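# Swing the folded wire-holder arm fully outward

## Task

On the wire harness board, find the wire holder mounted on a pivoting arm that is currently folded in across the board, and rotate that arm outward until it reaches its end stop. It only counts if the arm stays there on its own after the robot releases it; finish by opening the hand and withdrawing clear.

## Robot and tools

Robot: a single arm carrying a five-finger right hand. The only camera is cam_wrist (504x504). Reference pictures for the scene can be viewed with show_instructions, which moves nothing.

Frames. The scene frame has its origin on the table top under the arm's base, +z up, +y to the left when facing along +x. Result lines give end_effector_position (m) and end_effector_quat_wxyz in this frame, plus velocities. The hand point sits 0.05 m in front of the palm, where index pad and thumb tip would meet in a pinch. Its own axes: +z along the straightened fingers, +y out of the palm, +x across the palm toward the little finger. Straight fingers extend 0.06-0.07 m past the point on +z. A bracket on the wrist, little-finger side, protrudes 0.03 m past the point along +y and 0.11 m across the palm; it can snag things.

execute_actions takes "actions": a list holding one action, one wait, or nothing. An empty list just reports state. An action is {"rows": [...], "steps": n} with up to 15 rows and n at most 15 (each step 1/30 s); if there are fewer rows than steps the last row repeats. A wait is {"steps": n}, n up to 300, counted from the previous result so thinking time is included. Optional "pictures" (boolean) controls images.

A row is 14 numbers, each in [-1, 1], in this order: dx, dy, dz, rx, ry, rz, little, ring, middle, index, thumb_bend, thumb_turn, force_limit, speed. The first six are an offset, not a pose: a target for the hand point relative to its pose in the most recent result that reported it (or, before any such result, and for later calls within one reply, relative to where the robot is when the action begins), expressed in the hand point's own axes. Every row is counted from that same reference, not from the row before. Scale: 1.0 = 0.6 m for dx, dy, dz and 180 degrees for rx, ry, rz, which form one rotation vector. All zeros means go back to the reference pose, not stand still. Each step the controller clips the command to within 100 mm and 16 degrees of the measured pose, so large offsets need several calls.

Finger numbers are absolute targets: little, ring, middle, index run from +1 straight to -1 curled into the palm; thumb_bend +1 straight, -1 fully bent; thumb_turn +1 beside the palm, -1 opposite the fingers. A pinch is roughly index -0.22, thumb_bend -0.75, thumb_turn -0.57. force_limit maps -1..+1 linearly to about 0..10 N fingertip force (0..15 N for both thumb motors) and only halts closing. speed maps -1..+1 to near zero..full (full travel 0.6 s). A motor moves only when its target changes by 0.01 or more, then locks. Feedback: hand_measured, hand_stopped_by (moving, target, force, stalled, fault), hand_load_n (positive = pushed open), in the motor order above.

move takes "target": one 14-number row, same layout and same offset reference as above, and drives a straight path there lasting 0.5-10 s. "speed" is path top speed in m/s, 0.002-0.5 (default 0.25); rotation is capped at twice that in rad/s. Optional "stop_force" in N, 13-80, ends the path when the wrist sensor feels that much extra push along the line to the target; the hand then backs off 2 steps and holds. Not usable in the first 0.2 s of a scene, unreliable on moves that rotate, and should be omitted when moving away from something being pressed. The result adds a move: line with the ending (done, contact, off_target, moving, held, fault), limits (paced = command clipped, held = clearance check blocked steps) and distance to target.

wait takes "seconds" 0-10 and sends nothing. zoom_image takes "camera": "cam_wrist" and "region" [x0, y0, x1, y1] in pixels from the top-left, at most 504x504. finished_scene takes "scene", the number of the scene being ended; it cannot be undone and reports success.

Result lines: state with pose and velocities, joint positions and torques (noisy, offset, not zero in free air), Wrist force and Wrist torque in the hand's axes (offset up to about 5.5 N, noise up to 3.4 N, saturating near 100 N; pressing shows force pointing back into the arm), HELD on steps the clearance check blocked, pose unreachable when it altered a command, Hand target showing where the controller is driving, MOTOR HOT from 70 °C.

Cautions. The arm is stiff: commanding even slightly past a firm contact can trigger a fault. A force of 150 N anywhere, or a joint torque at its limit (wrist joints 46.9 N m, elbow 130, shoulder 287), stops the arm for 10 s. Motors at 85 °C brake the arm for minutes, so avoid long loaded holds. Faster contacts hit harder; approach the swing arm slowly, push it around its pivot rather than into the board, and do not knock anything loose or off the board. Commands lag about 0.17 s and long moves may finish short; check the reported pose. Before finishing, confirm the swing arm sits at its outer stop unsupported, open the hand and back away.

Each tool is called by a JSON object that holds its "api" and its "payload".

Reference images:

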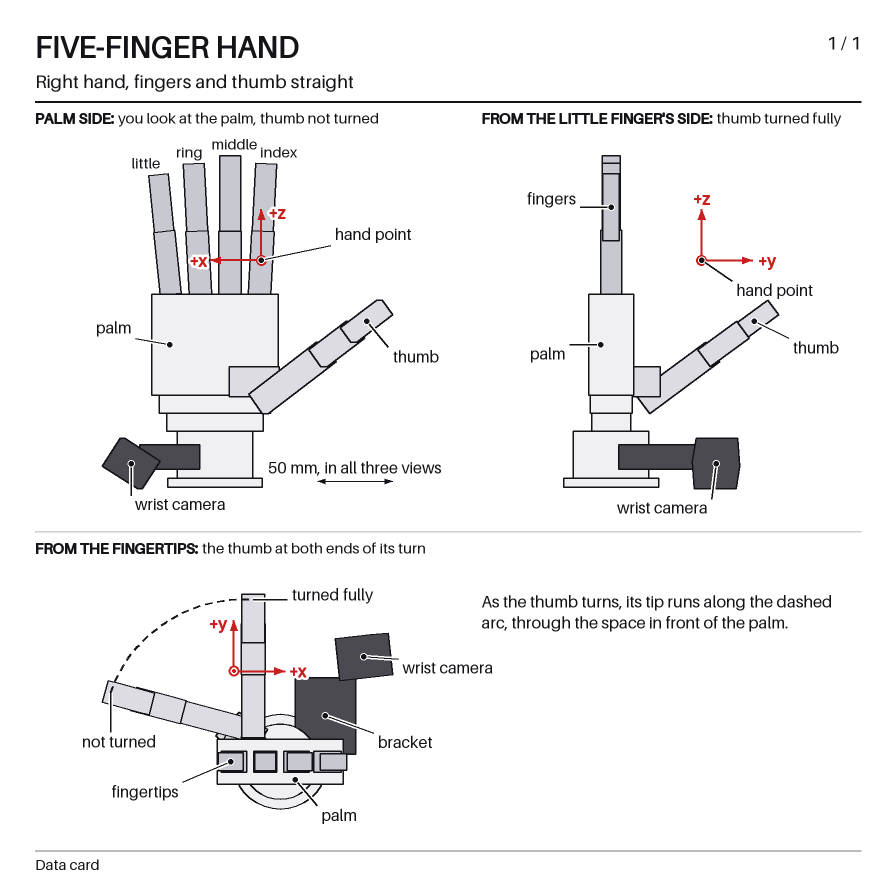

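## Session

{"api": "execute_actions", "payload": {"actions": []}}

Scene clock: 0.00 s of 5600.00 s.
end_effector_position=(+0.6616, +0.1030, +0.2809) hand_measured=(+1.000, +1.000, +1.000, +1.000, +1.000, +1.000) hand_load_n=(+0.0, +0.0, +0.0, +0.0, +0.0, +0.0) hand_stopped_by=(target, target, target, target, target, target) hand_force_limit=0.00 hand_speed=-0.80 end_effector_quat_wxyz=(-0.221, +0.439, +0.866, -0.095) end_effector_velocity=(+0.000, -0.000, +0.000) end_effector_angular_velocity=(-0.000, +0.001, -0.001)
Joint positions: [-0.164 -1.015  1.543  1.528  1.604 -0.745]
Joint velocities: [-0.     0.    -0.001  0.001 -0.     0.001]
Joint torques (N m, as the arm reports them, + toward a larger angle): no reading
Motor temperatures (°C, as the motors report them): [27 24 26 32 36 31]
Wrist force (N, on the end effector, along its own x y z axes, offset not removed): no reading
Wrist torque (N m, same axes, about the end effector's origin, offset not removed): no reading
Hand target: +0.662, +0.103, +0.281; -0.221, +0.439, +0.866, -0.095

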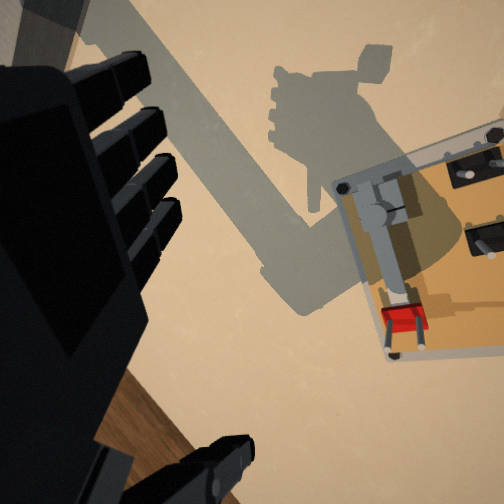

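{"api": "zoom_image", "payload": {"camera": "cam_wrist", "region": [300, 110, 504, 380]}}

Region (300, 110, 504, 380) of cam_wrist's 504x504 image, scaled by 1.867, with more detail than that image has; it fills the left 381 columns of this view, and the rest is white.

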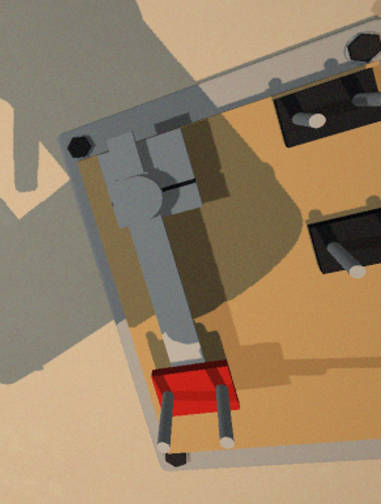

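{"api": "move", "payload": {"target": [0,0,0,-0.118,-0.0985,0,1,1,1,1,1,1,0,-0.8], "speed": 0.3}}

Scene clock: 18.50 s of 5600.00 s.
end_effector_position=(+0.6616, +0.1030, +0.2810) hand_measured=(+1.000, +1.000, +1.000, +1.000, +1.000, +1.000) hand_load_n=(+0.0, +0.0, +0.0, +0.0, +0.0, +0.0) hand_stopped_by=(target, target, target, target, target, target) hand_force_limit=0.00 hand_speed=-0.80 end_effector_quat_wxyz=(-0.002, +0.452, +0.892, -0.002) end_effector_velocity=(-0.000, -0.000, -0.001) end_effector_angular_velocity=(-0.001, -0.012, -0.000)
Joint positions: [-0.177 -1.23   1.76   1.045  1.578 -0.767]
Joint velocities: [-0.001 -0.005  0.007 -0.014 -0.001 -0.001]
Joint torques (N m, as the arm reports them, + toward a larger angle): [-15.98 -81.07 -20.71   0.91  -2.6   -2.71]
Motor temperatures (°C, as the motors report them): [27 24 26 32 36 31]
Wrist force (N, on the end effector, along its own x y z axes, offset not removed): [1.2 1.3 -3.0]
Wrist torque (N m, same axes, about the end effector's origin, offset not removed): [0.17 0.15 -0.07]
Hand target: +0.662, +0.103, +0.281; -0.001, +0.452, +0.892, -0.001
Off the commanded pose: 0.000 m, 0 deg.
After step 90, 14.10 s passed at rest.
move: done

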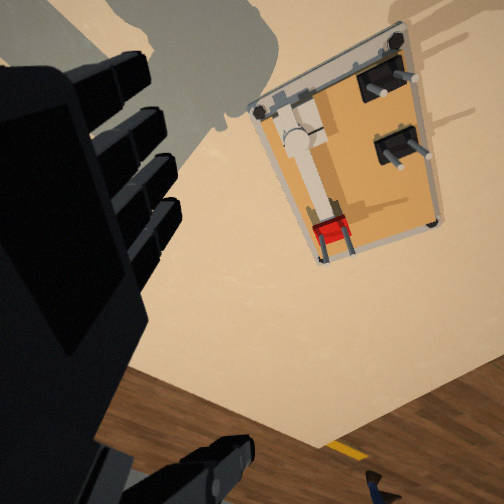

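{"api": "move", "payload": {"target": [-0.098,0.065,0.167,0,0,0.875,1,1,1,1,1,1,0,-0.8], "speed": 0.4}}

Scene clock: 34.30 s of 5600.00 s.
end_effector_position=(+0.7273, +0.0786, +0.1805) hand_measured=(+1.000, +1.000, +1.000, +1.000, +1.000, +1.000) hand_load_n=(+0.0, +0.0, +0.0, +0.0, +0.0, +0.0) hand_stopped_by=(target, target, target, target, target, target) hand_force_limit=0.00 hand_speed=-0.80 end_effector_quat_wxyz=(+0.001, +0.963, -0.269, -0.002) end_effector_velocity=(+0.000, -0.000, +0.001) end_effector_angular_velocity=(-0.002, +0.000, -0.014)
Joint positions: [-0.117 -0.867  1.378  1.064  1.577  2.041]
Joint velocities: [-0.001  0.    -0.002  0.002  0.002  0.013]
Joint torques (N m, as the arm reports them, + toward a larger angle): [-12.97 -70.2  -42.67   6.76   2.61   3.22]
Motor temperatures (°C, as the motors report them): [27 24 26 32 36 31]
Wrist force (N, on the end effector, along its own x y z axes, offset not removed): [5.8 2.2 -4.1]
Wrist torque (N m, same axes, about the end effector's origin, offset not removed): [0.41 -0.66 0.18]
Hand target: +0.727, +0.079, +0.180; +0.001, +0.963, -0.270, -0.002
Off the commanded pose: 0.000 m, 0 deg.
After step 90, 8.73 s passed at rest.
move: done

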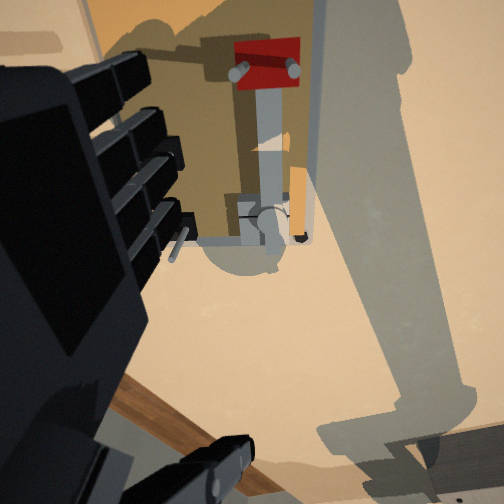

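{"api": "move", "payload": {"target": [0,0.033,0.085,0,0,0,1,1,1,1,1,1,0,-0.8], "speed": 0.1}}

Scene clock: 41.33 s of 5600.00 s.
end_effector_position=(+0.7168, +0.0618, +0.1298) hand_measured=(+1.000, +1.000, +1.000, +1.000, +1.000, +1.000) hand_load_n=(+0.0, +0.0, +0.0, +0.0, +0.0, +0.0) hand_stopped_by=(target, target, target, target, target, target) hand_force_limit=0.00 hand_speed=-0.80 end_effector_quat_wxyz=(+0.001, +0.963, -0.269, -0.002) end_effector_velocity=(+0.000, -0.001, -0.002) end_effector_angular_velocity=(-0.001, -0.002, +0.001)
Joint positions: [-0.14  -0.841  1.435  0.981  1.577  2.018]
Joint velocities: [-0.001  0.     0.002 -0.004  0.001 -0.002]
Joint torques (N m, as the arm reports them, + toward a larger angle): [-12.04 -70.52 -21.78   1.08   0.09  -3.54]
Motor temperatures (°C, as the motors report them): [27 24 26 32 36 31]
Wrist force (N, on the end effector, along its own x y z axes, offset not removed): [6.0 -2.3 4.1]
Wrist torque (N m, same axes, about the end effector's origin, offset not removed): [-0.77 -0.86 0.08]
Hand target: +0.717, +0.062, +0.130; +0.001, +0.963, -0.269, -0.002
Off the commanded pose: 0.000 m, 0 deg.
After step 90, 2.97 s passed at rest.
move: done

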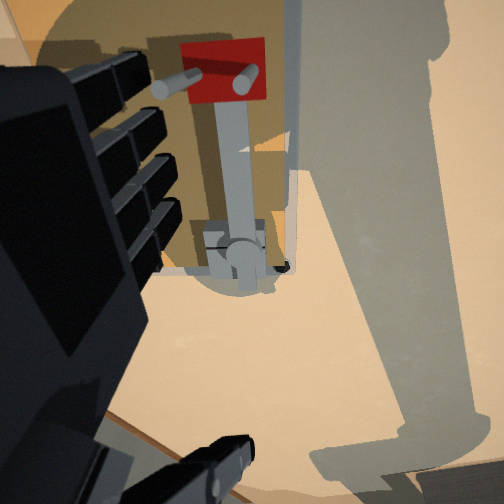

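{"api": "move", "payload": {"target": [0,0,0.035,0,0,0,1,1,1,1,1,1,0,-0.8], "speed": 0.03, "stop_force": 15}}

Scene clock: 47.07 s of 5600.00 s.
end_effector_position=(+0.7166, +0.0618, +0.1091) hand_measured=(+1.000, +1.000, +1.000, +1.000, +1.000, +1.000) hand_load_n=(+0.0, +0.0, +0.0, +0.0, +0.0, +0.0) hand_stopped_by=(target, target, target, target, target, target) hand_force_limit=0.00 hand_speed=-0.80 end_effector_quat_wxyz=(+0.001, +0.963, -0.269, -0.002) end_effector_velocity=(+0.000, +0.001, -0.002) end_effector_angular_velocity=(+0.001, -0.000, +0.001)
Joint positions: [-0.14  -0.822  1.443  0.954  1.577  2.017]
Joint velocities: [ 0.001  0.002  0.    -0.003 -0.001 -0.   ]
Joint torques (N m, as the arm reports them, + toward a larger angle): [-12.67 -71.74 -19.48   0.52   2.67  -3.85]
Motor temperatures (°C, as the motors report them): [27 24 26 32 36 31]
Wrist force (N, on the end effector, along its own x y z axes, offset not removed): [6.3 4.3 0.3]
Wrist torque (N m, same axes, about the end effector's origin, offset not removed): [0.46 -0.80 0.52]
Hand target: +0.717, +0.062, +0.109; +0.001, +0.963, -0.269, -0.002
Off the commanded pose: 0.000 m, 0 deg.
After step 90, 1.67 s passed at rest.
move: done

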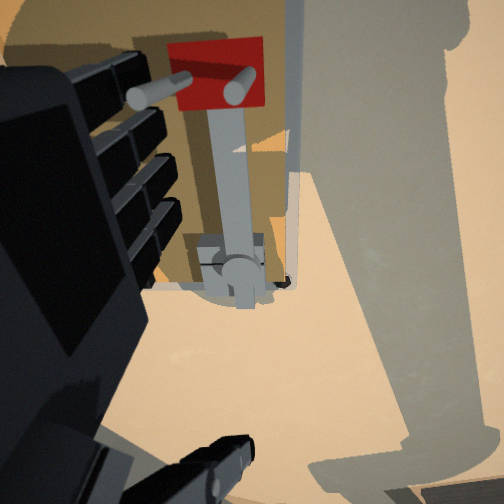

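{"api": "move", "payload": {"target": [0.015,0.04,0,0,0,0,1,1,1,1,1,1,0,-0.8], "speed": 0.015, "stop_force": 15}}

Scene clock: 57.73 s of 5600.00 s.
end_effector_position=(+0.7120, +0.0369, +0.1091) hand_measured=(+1.000, +1.000, +1.000, +1.000, +1.000, +1.000) hand_load_n=(+0.0, +0.5, +0.0, +0.0, +0.0, +0.0) hand_stopped_by=(target, target, target, target, target, target) hand_force_limit=0.00 hand_speed=-0.80 end_effector_quat_wxyz=(+0.001, +0.963, -0.269, -0.002) end_effector_velocity=(-0.001, -0.003, +0.000) end_effector_angular_velocity=(-0.001, +0.001, -0.000)
Joint positions: [-0.174 -0.832  1.462  0.944  1.577  1.984]
Joint velocities: [-0.003 -0.     0.001  0.001  0.001 -0.003]
Joint torques (N m, as the arm reports them, + toward a larger angle): [ -13.03 -106.01  -19.41    1.4     4.08   -2.43]
Motor temperatures (°C, as the motors report them): [27 24 26 32 36 31]
Wrist force (N, on the end effector, along its own x y z axes, offset not removed): [2.5 -6.0 -0.7]
Wrist torque (N m, same axes, about the end effector's origin, offset not removed): [-0.25 -0.71 -0.21]
Hand target: +0.712, +0.037, +0.109; +0.001, +0.963, -0.269, -0.002
Off the commanded pose: 0.000 m, 0 deg.
After step 90, 5.70 s passed at rest.
move: done

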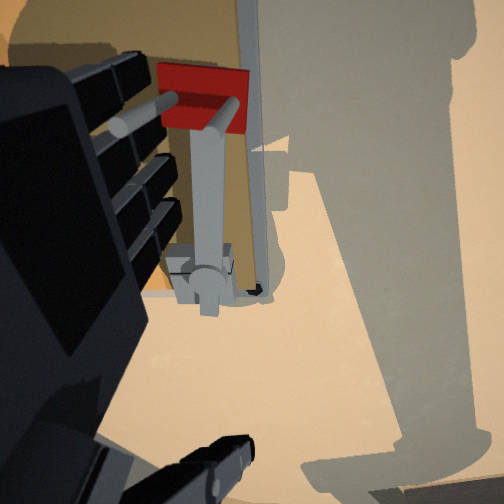

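{"api": "move", "payload": {"target": [-0.061,0.05,0.008,0,0,0.222,1,1,1,1,1,1,0,-0.8], "speed": 0.15}}

Scene clock: 62.57 s of 5600.00 s.
end_effector_position=(+0.6652, +0.0302, +0.1045) hand_measured=(+1.000, +1.000, +1.000, +1.000, +1.000, +1.000) hand_load_n=(+0.0, +0.5, +0.0, +0.0, +0.0, +0.0) hand_stopped_by=(target, target, target, target, target, target) hand_force_limit=0.00 hand_speed=-0.80 end_effector_quat_wxyz=(+0.002, +0.814, -0.581, -0.002) end_effector_velocity=(-0.001, -0.000, -0.001) end_effector_angular_velocity=(-0.000, +0.001, -0.016)
Joint positions: [-0.252 -0.882  1.566  0.891  1.578  2.601]
Joint velocities: [-0.002 -0.     0.004 -0.003  0.     0.013]
Joint torques (N m, as the arm reports them, + toward a larger angle): [ -23.36 -100.87  -16.86    1.03    3.6     3.2 ]
Motor temperatures (°C, as the motors report them): [27 24 26 32 36 31]
Wrist force (N, on the end effector, along its own x y z axes, offset not removed): [2.4 -2.0 0.0]
Wrist torque (N m, same axes, about the end effector's origin, offset not removed): [0.20 -0.60 -0.05]
Hand target: +0.665, +0.030, +0.104; +0.002, +0.813, -0.582, -0.002
Off the commanded pose: 0.000 m, 0 deg.
move: done

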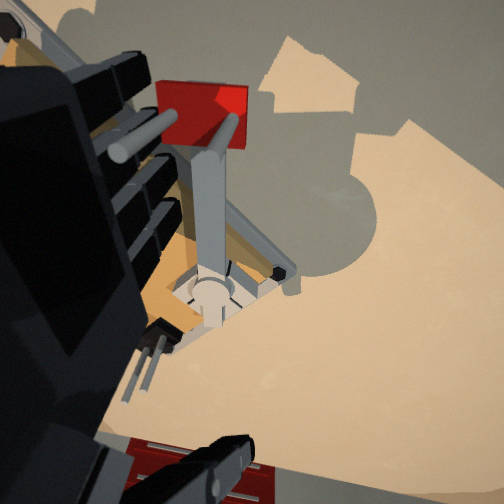

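{"api": "move", "payload": {"target": [-0.06,0.05,0,0,0,0.194,1,1,1,1,1,1,0,-0.8], "speed": 0.12, "stop_force": 15}}

Scene clock: 69.07 s of 5600.00 s.
end_effector_position=(+0.6252, +0.0545, +0.1047) hand_measured=(+1.000, +1.000, +1.000, +1.000, +1.000, +1.000) hand_load_n=(+0.0, +0.5, +0.0, +0.0, +0.0, +0.0) hand_stopped_by=(target, target, target, target, target, target) hand_force_limit=0.00 hand_speed=-0.80 end_effector_quat_wxyz=(-0.002, -0.603, +0.798, +0.001) end_effector_velocity=(-0.002, +0.001, -0.001) end_effector_angular_velocity=(+0.000, +0.001, -0.012)
Joint positions: [-0.288 -0.956  1.702  0.828  1.578  3.173]
Joint velocities: [-0.001 -0.001  0.005 -0.002 -0.     0.011]
Joint torques (N m, as the arm reports them, + toward a larger angle): [-11.28 -95.62 -16.18   2.33   3.53   3.53]
Motor temperatures (°C, as the motors report them): [27 24 26 32 36 31]
Wrist force (N, on the end effector, along its own x y z axes, offset not removed): [-0.6 0.0 -2.0]
Wrist torque (N m, same axes, about the end effector's origin, offset not removed): [0.39 -0.11 -0.29]
Hand target: +0.625, +0.055, +0.105; -0.002, -0.602, +0.798, +0.001
Off the commanded pose: 0.000 m, 0 deg.
After step 90, 0.53 s passed at rest.
move: done

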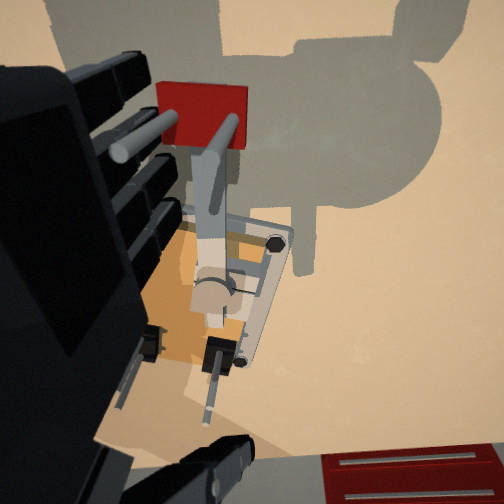

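{"api": "move", "payload": {"target": [-0.005,0.05,0,0,0,0,1,1,1,1,1,1,0,-0.8], "speed": 0.008, "stop_force": 13}}

Scene clock: 74.93 s of 5600.00 s.
end_effector_position=(+0.6085, +0.0611, +0.1049) hand_measured=(+1.000, +1.000, +1.000, +1.000, +1.000, +1.000) hand_load_n=(+0.0, +2.5, +0.0, +0.5, +0.0, +0.0) hand_stopped_by=(target, target, target, target, target, target) hand_force_limit=0.00 hand_speed=-0.80 end_effector_quat_wxyz=(-0.002, -0.603, +0.798, +0.001) end_effector_velocity=(+0.002, -0.001, +0.001) end_effector_angular_velocity=(-0.001, +0.000, -0.001)
Joint positions: [-0.285 -0.977  1.741  0.81   1.578  3.177]
Joint velocities: [-0.     0.002 -0.006  0.004  0.001  0.001]
Joint torques (N m, as the arm reports them, + toward a larger angle): [  8.01 -51.9  -21.45  15.19  -2.76   2.31]
Motor temperatures (°C, as the motors report them): [27 24 26 32 36 31]
Wrist force (N, on the end effector, along its own x y z axes, offset not removed): [12.4 -23.3 3.1]
Wrist torque (N m, same axes, about the end effector's origin, offset not removed): [1.09 -1.07 -0.20]
Hand target: +0.609, +0.061, +0.105; -0.002, -0.603, +0.798, +0.001
Off the commanded pose: 0.012 m, 0 deg.
After step 90, 0.23 s passed at rest.
move: contact

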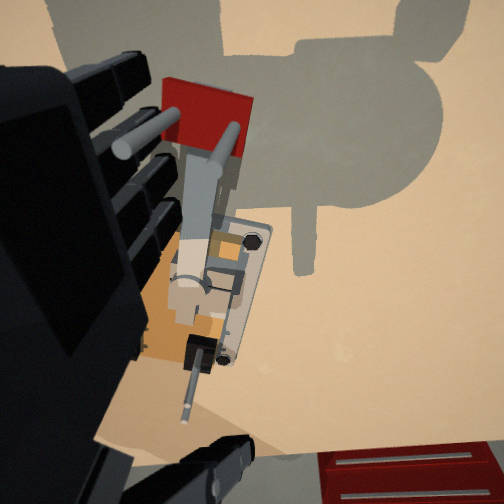

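Stop reached at about 90°. Back off and lift.

{"api": "move", "payload": {"target": [0,-0.025,0,0,0,0,1,1,1,1,1,1,0,-0.8], "speed": 0.05}}

{"api": "move", "payload": {"target": [0,-0.02,-0.25,0,0,0,1,1,1,1,1,1,0,-0.8], "speed": 0.25}}

Scene clock: 77.43 s of 5600.00 s.
end_effector_position=(+0.6226, +0.0571, +0.1048) hand_measured=(+1.000, +1.000, +1.000, +1.000, +1.000, +1.000) hand_load_n=(+0.0, +0.0, +0.0, +0.0, +0.0, +0.0) hand_stopped_by=(target, target, target, target, target, target) hand_force_limit=0.00 hand_speed=-0.80 end_effector_quat_wxyz=(-0.002, -0.603, +0.798, +0.001) end_effector_velocity=(+0.002, -0.000, +0.000) end_effector_angular_velocity=(+0.001, +0.000, +0.001)
Joint positions: [-0.285 -0.959  1.708  0.824  1.578  3.177]
Joint velocities: [-0.     0.002 -0.004  0.002 -0.001 -0.002]
Joint torques (N m, as the arm reports them, + toward a larger angle): [-12.03 -61.36 -35.25   6.29  -2.41  -3.24]
Motor temperatures (°C, as the motors report them): [27 24 26 32 36 31]
Wrist force (N, on the end effector, along its own x y z axes, offset not removed): [5.0 5.4 -0.7]
Wrist torque (N m, same axes, about the end effector's origin, offset not removed): [0.66 -0.60 0.37]
Hand target: +0.623, +0.057, +0.105; -0.002, -0.603, +0.798, +0.001
Off the commanded pose: 0.000 m, 0 deg.
move: done

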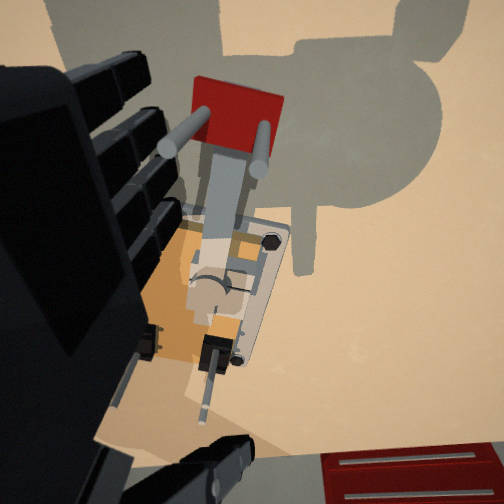

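Scene clock: 78.70 s of 5600.00 s.
end_effector_position=(+0.6349, +0.0538, +0.2544) hand_measured=(+1.000, +1.000, +1.000, +1.000, +1.000, +1.000) hand_load_n=(+0.0, +0.0, +0.0, +0.0, +0.0, +0.0) hand_stopped_by=(target, target, target, target, target, target) hand_force_limit=0.00 hand_speed=-0.80 end_effector_quat_wxyz=(-0.002, -0.602, +0.798, +0.001) end_effector_velocity=(-0.000, -0.000, +0.003) end_effector_angular_velocity=(-0.001, -0.000, +0.000)
Joint positions: [-0.285 -1.087  1.6    1.061  1.578  3.177]
Joint velocities: [ 0.    -0.003 -0.002  0.004  0.001  0.   ]
Joint torques (N m, as the arm reports them, + toward a larger angle): [  9.34 -87.25 -40.59   7.31   3.33  -0.58]
Motor temperatures (°C, as the motors report them): [27 24 26 32 36 31]
Wrist force (N, on the end effector, along its own x y z axes, offset not removed): [3.2 2.4 -1.5]
Wrist torque (N m, same axes, about the end effector's origin, offset not removed): [0.49 -0.24 0.05]
Hand target: +0.635, +0.054, +0.255; -0.002, -0.603, +0.798, +0.001
Off the commanded pose: 0.000 m, 0 deg.
move: done

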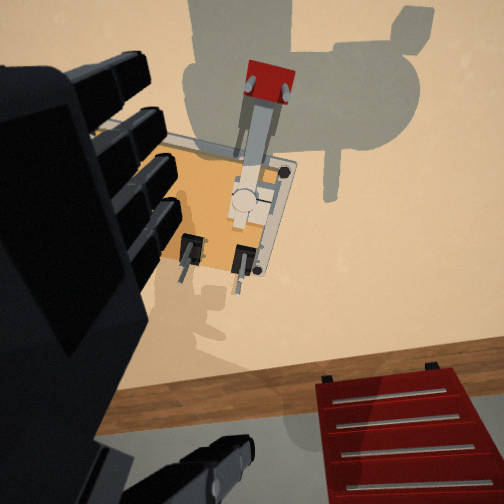

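{"api": "finished_scene", "payload": {"scene": 1}}

The scene is finished: the task was done.


## Next scene

The same job, from a new start.

{"api": "execute_actions", "payload": {"actions": []}}

Scene clock: 0.00 s of 5600.00 s.
end_effector_position=(+0.8119, -0.3645, +0.2374) hand_measured=(+1.000, +1.000, +1.000, +1.000, +1.000, +1.000) hand_load_n=(+0.0, +0.0, +0.0, +0.0, +0.0, +0.0) hand_stopped_by=(target, target, target, target, target, target) hand_force_limit=0.00 hand_speed=-0.80 end_effector_quat_wxyz=(-0.400, +0.647, -0.400, +0.512) end_effector_velocity=(-0.000, -0.000, +0.001) end_effector_angular_velocity=(+0.001, -0.001, -0.000)
Joint positions: [-0.917 -1.149  1.819 -0.392  0.606 -3.732]
Joint velocities: [-0.    -0.001  0.    -0.    -0.     0.002]
Joint torques (N m, as the arm reports them, + toward a larger angle): no reading
Motor temperatures (°C, as the motors report them): [27 24 26 32 36 31]
Wrist force (N, on the end effector, along its own x y z axes, offset not removed): no reading
Wrist torque (N m, same axes, about the end effector's origin, offset not removed): no reading
Hand target: +0.812, -0.364, +0.237; -0.400, +0.647, -0.400, +0.512

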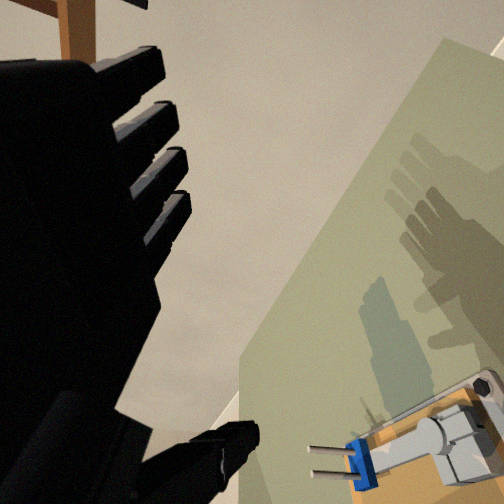

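{"api": "move", "payload": {"target": [-0.205,-0.066,-0.196,-0.44,0.234,0.436,1,1,1,1,1,1,0,-0.8], "speed": 0.4}}

Scene clock: 22.27 s of 5600.00 s.
end_effector_position=(+0.6812, -0.2492, +0.2504) hand_measured=(+1.000, +1.000, +1.000, +1.000, +1.000, +1.000) hand_load_n=(+0.0, +0.0, +0.0, +0.0, +0.0, +0.0) hand_stopped_by=(target, target, target, target, target, target) hand_force_limit=0.00 hand_speed=-0.80 end_effector_quat_wxyz=(+0.001, -0.175, +0.985, -0.001) end_effector_velocity=(-0.001, +0.001, -0.000) end_effector_angular_velocity=(+0.008, +0.009, -0.009)
Joint positions: [-0.716 -1.002  1.465  1.102  1.574 -2.596]
Joint velocities: [-0.001  0.003 -0.002  0.011 -0.001  0.008]
Joint torques (N m, as the arm reports them, + toward a larger angle): [-10.14 -61.94 -44.47   6.06  -3.39   3.24]
Motor temperatures (°C, as the motors report them): [27 24 26 32 36 31]
Wrist force (N, on the end effector, along its own x y z axes, offset not removed): [4.0 1.4 1.2]
Wrist torque (N m, same axes, about the end effector's origin, offset not removed): [-0.05 -0.36 0.26]
Hand target: +0.681, -0.249, +0.250; +0.000, -0.175, +0.985, -0.000
Off the commanded pose: 0.000 m, 0 deg.
After step 90, 16.03 s passed at rest.
move: done

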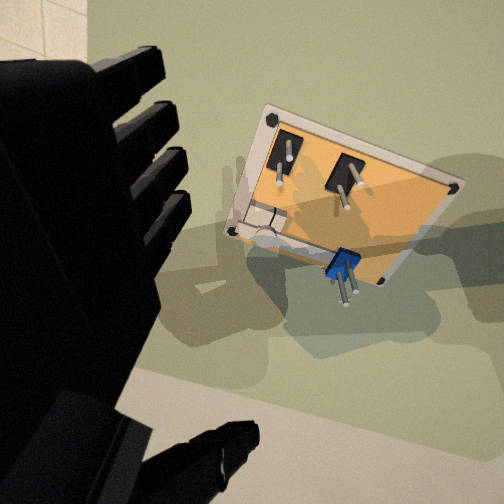

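{"api": "move", "payload": {"target": [-0.26,0.017,0.09,0,0,0.61,1,1,1,1,1,1,0,-0.8], "speed": 0.4}}

Scene clock: 30.33 s of 5600.00 s.
end_effector_position=(+0.8243, -0.1859, +0.1971) hand_measured=(+1.000, +1.000, +1.000, +1.000, +1.000, +1.000) hand_load_n=(+0.0, +0.0, +0.0, +0.0, +0.0, +0.0) hand_stopped_by=(target, target, target, target, target, target) hand_force_limit=0.00 hand_speed=-0.80 end_effector_quat_wxyz=(+0.001, +0.704, +0.710, +0.001) end_effector_velocity=(+0.001, +0.000, -0.001) end_effector_angular_velocity=(-0.001, +0.002, -0.016)
Joint positions: [-0.467 -0.906  1.41   1.063  1.575 -0.432]
Joint velocities: [ 0.003  0.004 -0.004  0.002  0.002  0.02 ]
Joint torques (N m, as the arm reports them, + toward a larger angle): [ 13.69 -73.29 -43.03   6.99   2.61   2.74]
Motor temperatures (°C, as the motors report them): [27 24 26 32 36 31]
Wrist force (N, on the end effector, along its own x y z axes, offset not removed): [5.0 3.7 1.0]
Wrist torque (N m, same axes, about the end effector's origin, offset not removed): [0.41 -0.50 0.19]
Hand target: +0.824, -0.186, +0.197; +0.001, +0.705, +0.709, +0.001
Off the commanded pose: 0.000 m, 0 deg.
After step 90, 2.03 s passed at rest.
move: done

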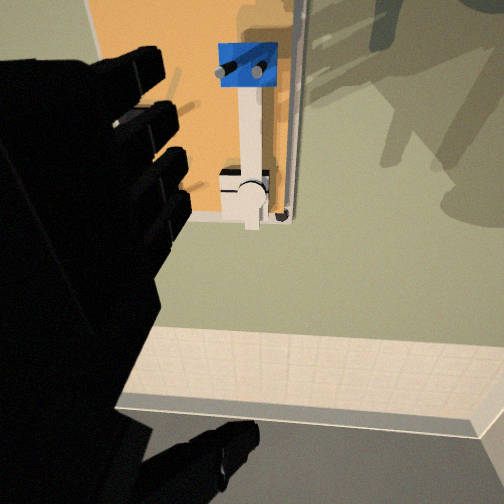

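{"api": "move", "payload": {"target": [0.023,-0.017,0.15,0,0,0.022,1,1,1,1,1,1,0,-0.8], "speed": 0.07, "stop_force": 15}}

Scene clock: 35.30 s of 5600.00 s.
end_effector_position=(+0.8142, -0.1721, +0.1074) hand_measured=(+1.000, +1.000, +1.000, +1.000, +1.000, +1.000) hand_load_n=(+0.0, +0.0, +0.0, +0.0, +0.0, +0.0) hand_stopped_by=(target, target, target, target, target, target) hand_force_limit=0.00 hand_speed=-0.80 end_effector_quat_wxyz=(+0.001, +0.728, +0.685, +0.001) end_effector_velocity=(-0.001, +0.000, -0.003) end_effector_angular_velocity=(+0.001, -0.000, -0.004)
Joint positions: [-0.45  -0.842  1.48   0.928  1.575 -0.347]
Joint velocities: [ 0.     0.002  0.003 -0.004 -0.001  0.004]
Joint torques (N m, as the arm reports them, + toward a larger angle): [ 10.95 -69.66 -16.28   0.85  -2.19   2.97]
Motor temperatures (°C, as the motors report them): [27 24 26 32 36 31]
Wrist force (N, on the end effector, along its own x y z axes, offset not removed): [0.5 3.3 -0.5]
Wrist torque (N m, same axes, about the end effector's origin, offset not removed): [0.40 -0.07 -0.05]
Hand target: +0.814, -0.172, +0.107; +0.001, +0.728, +0.685, +0.001
Off the commanded pose: 0.000 m, 0 deg.
After step 90, 0.20 s passed at rest.
move: done

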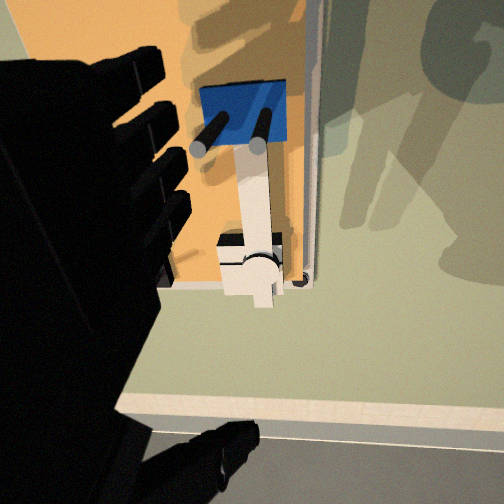

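{"api": "move", "payload": {"target": [0,0.035,0.007,0,0,0,1,1,1,1,1,1,0,-0.8], "speed": 0.02, "stop_force": 15}}

Scene clock: 38.17 s of 5600.00 s.
end_effector_position=(+0.8348, -0.1733, +0.1033) hand_measured=(+1.000, +1.000, +1.000, +1.000, +1.000, +1.000) hand_load_n=(+0.0, +0.5, +0.0, +0.0, +0.0, +0.0) hand_stopped_by=(target, target, target, target, target, target) hand_force_limit=0.00 hand_speed=-0.80 end_effector_quat_wxyz=(+0.001, +0.728, +0.685, +0.001) end_effector_velocity=(+0.002, -0.000, -0.002) end_effector_angular_velocity=(-0.001, +0.002, -0.000)
Joint positions: [-0.441 -0.81   1.428  0.948  1.575 -0.337]
Joint velocities: [ 0.001  0.006 -0.007  0.003  0.001  0.002]
Joint torques (N m, as the arm reports them, + toward a larger angle): [ 10.68 -73.76 -44.27   4.26   1.57   3.14]
Motor temperatures (°C, as the motors report them): [27 24 26 32 36 31]
Wrist force (N, on the end effector, along its own x y z axes, offset not removed): [4.8 0.9 -2.9]
Wrist torque (N m, same axes, about the end effector's origin, offset not removed): [1.16 -0.04 0.23]
Hand target: +0.835, -0.173, +0.103; +0.001, +0.728, +0.685, +0.001
Off the commanded pose: 0.000 m, 0 deg.
move: done

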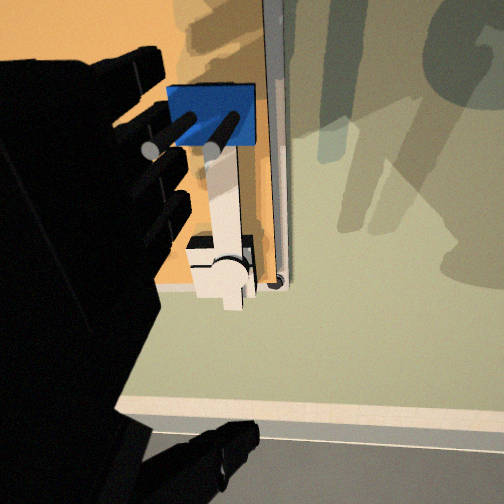

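{"api": "move", "payload": {"target": [-0.059,0.045,0,0,0,0.222,1,1,1,1,1,1,0,-0.8], "speed": 0.15, "stop_force": 15}}

{"api": "move", "payload": {"target": [-0.059,0.045,0,0,0,0.222,1,1,1,1,1,1,0,-0.8], "speed": 0.15, "stop_force": 15}}

Scene clock: 43.00 s of 5600.00 s.
end_effector_position=(+0.8596, -0.2102, +0.1034) hand_measured=(+1.000, +1.000, +1.000, +1.000, +1.000, +1.000) hand_load_n=(+0.0, +0.5, +0.0, +0.0, +0.0, +0.0) hand_stopped_by=(target, target, target, target, target, target) hand_force_limit=0.00 hand_speed=-0.80 end_effector_quat_wxyz=(+0.001, +0.918, +0.396, +0.001) end_effector_velocity=(+0.001, -0.001, -0.000) end_effector_angular_velocity=(-0.002, -0.000, -0.014)
Joint positions: [-0.421 -0.723  1.26   1.029  1.575  0.378]
Joint velocities: [ 0.     0.003 -0.005  0.002  0.002  0.015]
Joint torques (N m, as the arm reports them, + toward a larger angle): [ 16.21 -81.89 -46.81   5.33   2.98   3.22]
Motor temperatures (°C, as the motors report them): [27 24 26 32 36 31]
Wrist force (N, on the end effector, along its own x y z axes, offset not removed): [1.0 -4.2 -4.7]
Wrist torque (N m, same axes, about the end effector's origin, offset not removed): [0.24 -0.46 -0.09]
Hand target: +0.860, -0.210, +0.103; +0.001, +0.919, +0.395, +0.001
Off the commanded pose: 0.000 m, 0 deg.
move: done

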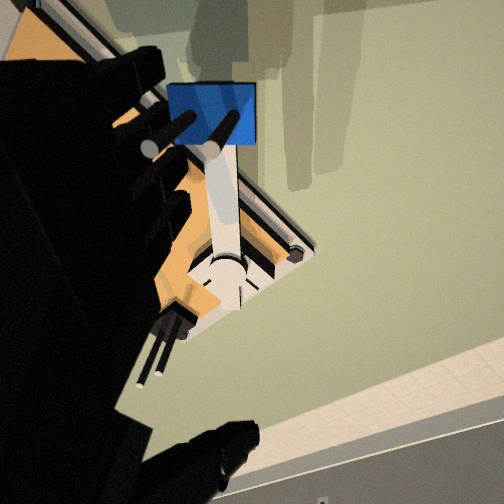

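Scene clock: 45.77 s of 5600.00 s.
end_effector_position=(+0.8549, -0.2544, +0.1033) hand_measured=(+1.000, +1.000, +1.000, +1.000, +1.000, +1.000) hand_load_n=(+0.0, +0.5, +0.0, +0.0, +0.0, +0.0) hand_stopped_by=(target, target, target, target, target, target) hand_force_limit=0.00 hand_speed=-0.80 end_effector_quat_wxyz=(+0.000, +0.998, +0.060, +0.001) end_effector_velocity=(-0.000, -0.002, +0.000) end_effector_angular_velocity=(-0.002, +0.001, -0.016)
Joint positions: [-0.451 -0.646  1.109  1.102  1.575  1.044]
Joint velocities: [-0.001  0.002 -0.004  0.002  0.002  0.014]
Joint torques (N m, as the arm reports them, + toward a larger angle): [-18.13 -87.42 -46.83   6.71   3.63   3.36]
Motor temperatures (°C, as the motors report them): [27 24 26 32 36 31]
Wrist force (N, on the end effector, along its own x y z axes, offset not removed): [0.4 0.7 2.0]
Wrist torque (N m, same axes, about the end effector's origin, offset not removed): [0.48 -0.59 -0.14]
Hand target: +0.855, -0.255, +0.103; +0.000, +0.998, +0.059, +0.001
Off the commanded pose: 0.000 m, 0 deg.
move: done

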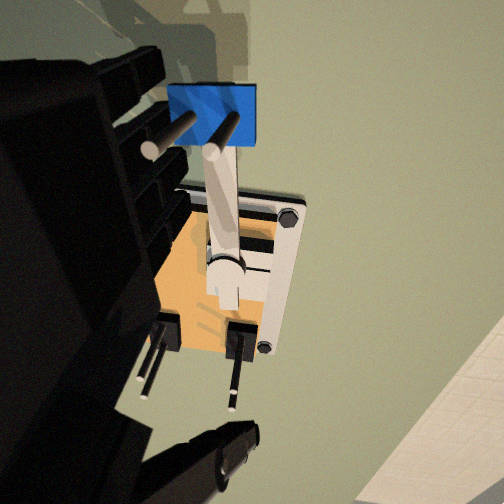

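{"api": "move", "payload": {"target": [0,0.04,0,0,0,0,1,1,1,1,1,1,0,-0.8], "speed": 0.006, "stop_force": 13}}

{"api": "move", "payload": {"target": [0,-0.02,0,0,0,0,1,1,1,1,1,1,0,-0.8], "speed": 0.05}}

Scene clock: 50.20 s of 5600.00 s.
end_effector_position=(+0.8561, -0.2643, +0.1032) hand_measured=(+1.000, +1.000, +1.000, +1.000, +1.000, +1.000) hand_load_n=(+0.0, +2.5, +0.0, +0.0, +0.0, +0.0) hand_stopped_by=(target, target, target, target, target, target) hand_force_limit=0.00 hand_speed=-0.80 end_effector_quat_wxyz=(+0.000, +0.998, +0.059, +0.001) end_effector_velocity=(-0.001, +0.002, -0.001) end_effector_angular_velocity=(+0.001, +0.002, -0.001)
Joint positions: [-0.46  -0.64   1.098  1.108  1.574  1.035]
Joint velocities: [ 0.001 -0.001  0.004 -0.001  0.     0.003]
Joint torques (N m, as the arm reports them, + toward a larger angle): [  -6.5  -112.    -26.13   -3.57    5.46    4.26]
Motor temperatures (°C, as the motors report them): [27 24 26 32 36 31]
Wrist force (N, on the end effector, along its own x y z axes, offset not removed): [5.0 -21.7 -3.8]
Wrist torque (N m, same axes, about the end effector's origin, offset not removed): [1.49 -0.53 -0.59]
Hand target: +0.856, -0.264, +0.103; +0.000, +0.998, +0.059, +0.001
Off the commanded pose: 0.014 m, 0 deg.
move: contact

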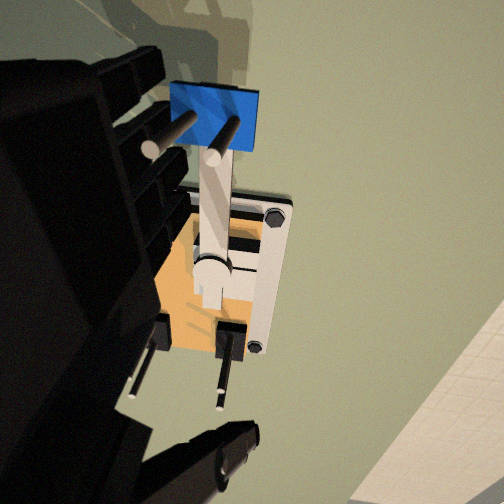

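Scene clock: 51.00 s of 5600.00 s.
end_effector_position=(+0.8547, -0.2527, +0.1032) hand_measured=(+1.000, +1.000, +1.000, +1.000, +1.000, +1.000) hand_load_n=(+0.0, +0.0, +0.0, +0.0, +0.0, +0.0) hand_stopped_by=(target, target, target, target, target, target) hand_force_limit=0.00 hand_speed=-0.80 end_effector_quat_wxyz=(+0.000, +0.998, +0.059, +0.001) end_effector_velocity=(-0.001, +0.003, -0.001) end_effector_angular_velocity=(+0.001, +0.002, +0.000)
Joint positions: [-0.449 -0.646  1.111  1.102  1.575  1.046]
Joint velocities: [ 0.003 -0.     0.003 -0.001  0.     0.002]
Joint torques (N m, as the arm reports them, + toward a larger angle): [  10.75 -122.74  -19.07   -0.1    -3.27    3.68]
Motor temperatures (°C, as the motors report them): [27 24 26 32 36 31]
Wrist force (N, on the end effector, along its own x y z axes, offset not removed): [10.0 -1.2 -3.4]
Wrist torque (N m, same axes, about the end effector's origin, offset not removed): [-0.21 -1.11 0.36]
Hand target: +0.855, -0.252, +0.103; +0.000, +0.998, +0.059, +0.001
Off the commanded pose: 0.000 m, 0 deg.
move: done

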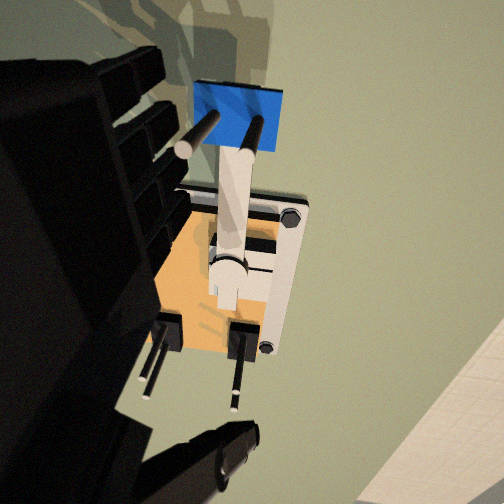

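{"api": "move", "payload": {"target": [-0.05,-0.02,-0.25,0,0,0,1,1,1,1,1,1,0,-0.8], "speed": 0.25}}

{"api": "finished_scene", "payload": {"scene": 2}}

Scene clock: 53.93 s of 5600.00 s.
end_effector_position=(+0.8233, -0.2446, +0.2528) hand_measured=(+1.000, +1.000, +1.000, +1.000, +1.000, +1.000) hand_load_n=(+0.0, +0.0, +0.0, +0.0, +0.0, +0.0) hand_stopped_by=(target, target, target, target, target, target) hand_force_limit=0.00 hand_speed=-0.80 end_effector_quat_wxyz=(+0.000, +0.998, +0.059, +0.001) end_effector_velocity=(-0.001, +0.000, +0.003) end_effector_angular_velocity=(+0.000, -0.001, -0.000)
Joint positions: [-0.454 -0.806  1.125  1.247  1.575  1.041]
Joint velocities: [-0.    -0.003 -0.     0.003 -0.001  0.   ]
Joint torques (N m, as the arm reports them, + toward a larger angle): [ -12.31 -111.34  -46.29    7.29    3.08   -2.64]
Motor temperatures (°C, as the motors report them): [27 24 26 32 36 31]
Wrist force (N, on the end effector, along its own x y z axes, offset not removed): [2.4 0.3 -4.5]
Wrist torque (N m, same axes, about the end effector's origin, offset not removed): [0.11 -0.07 0.11]
Hand target: +0.823, -0.245, +0.253; +0.000, +0.998, +0.059, +0.001
Off the commanded pose: 0.000 m, 0 deg.
move: done

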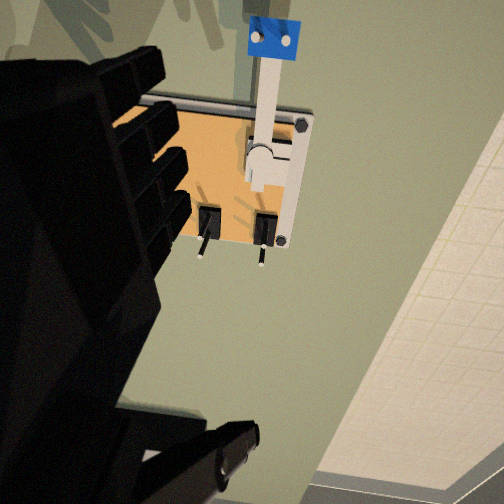

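The scene is finished: the task was done.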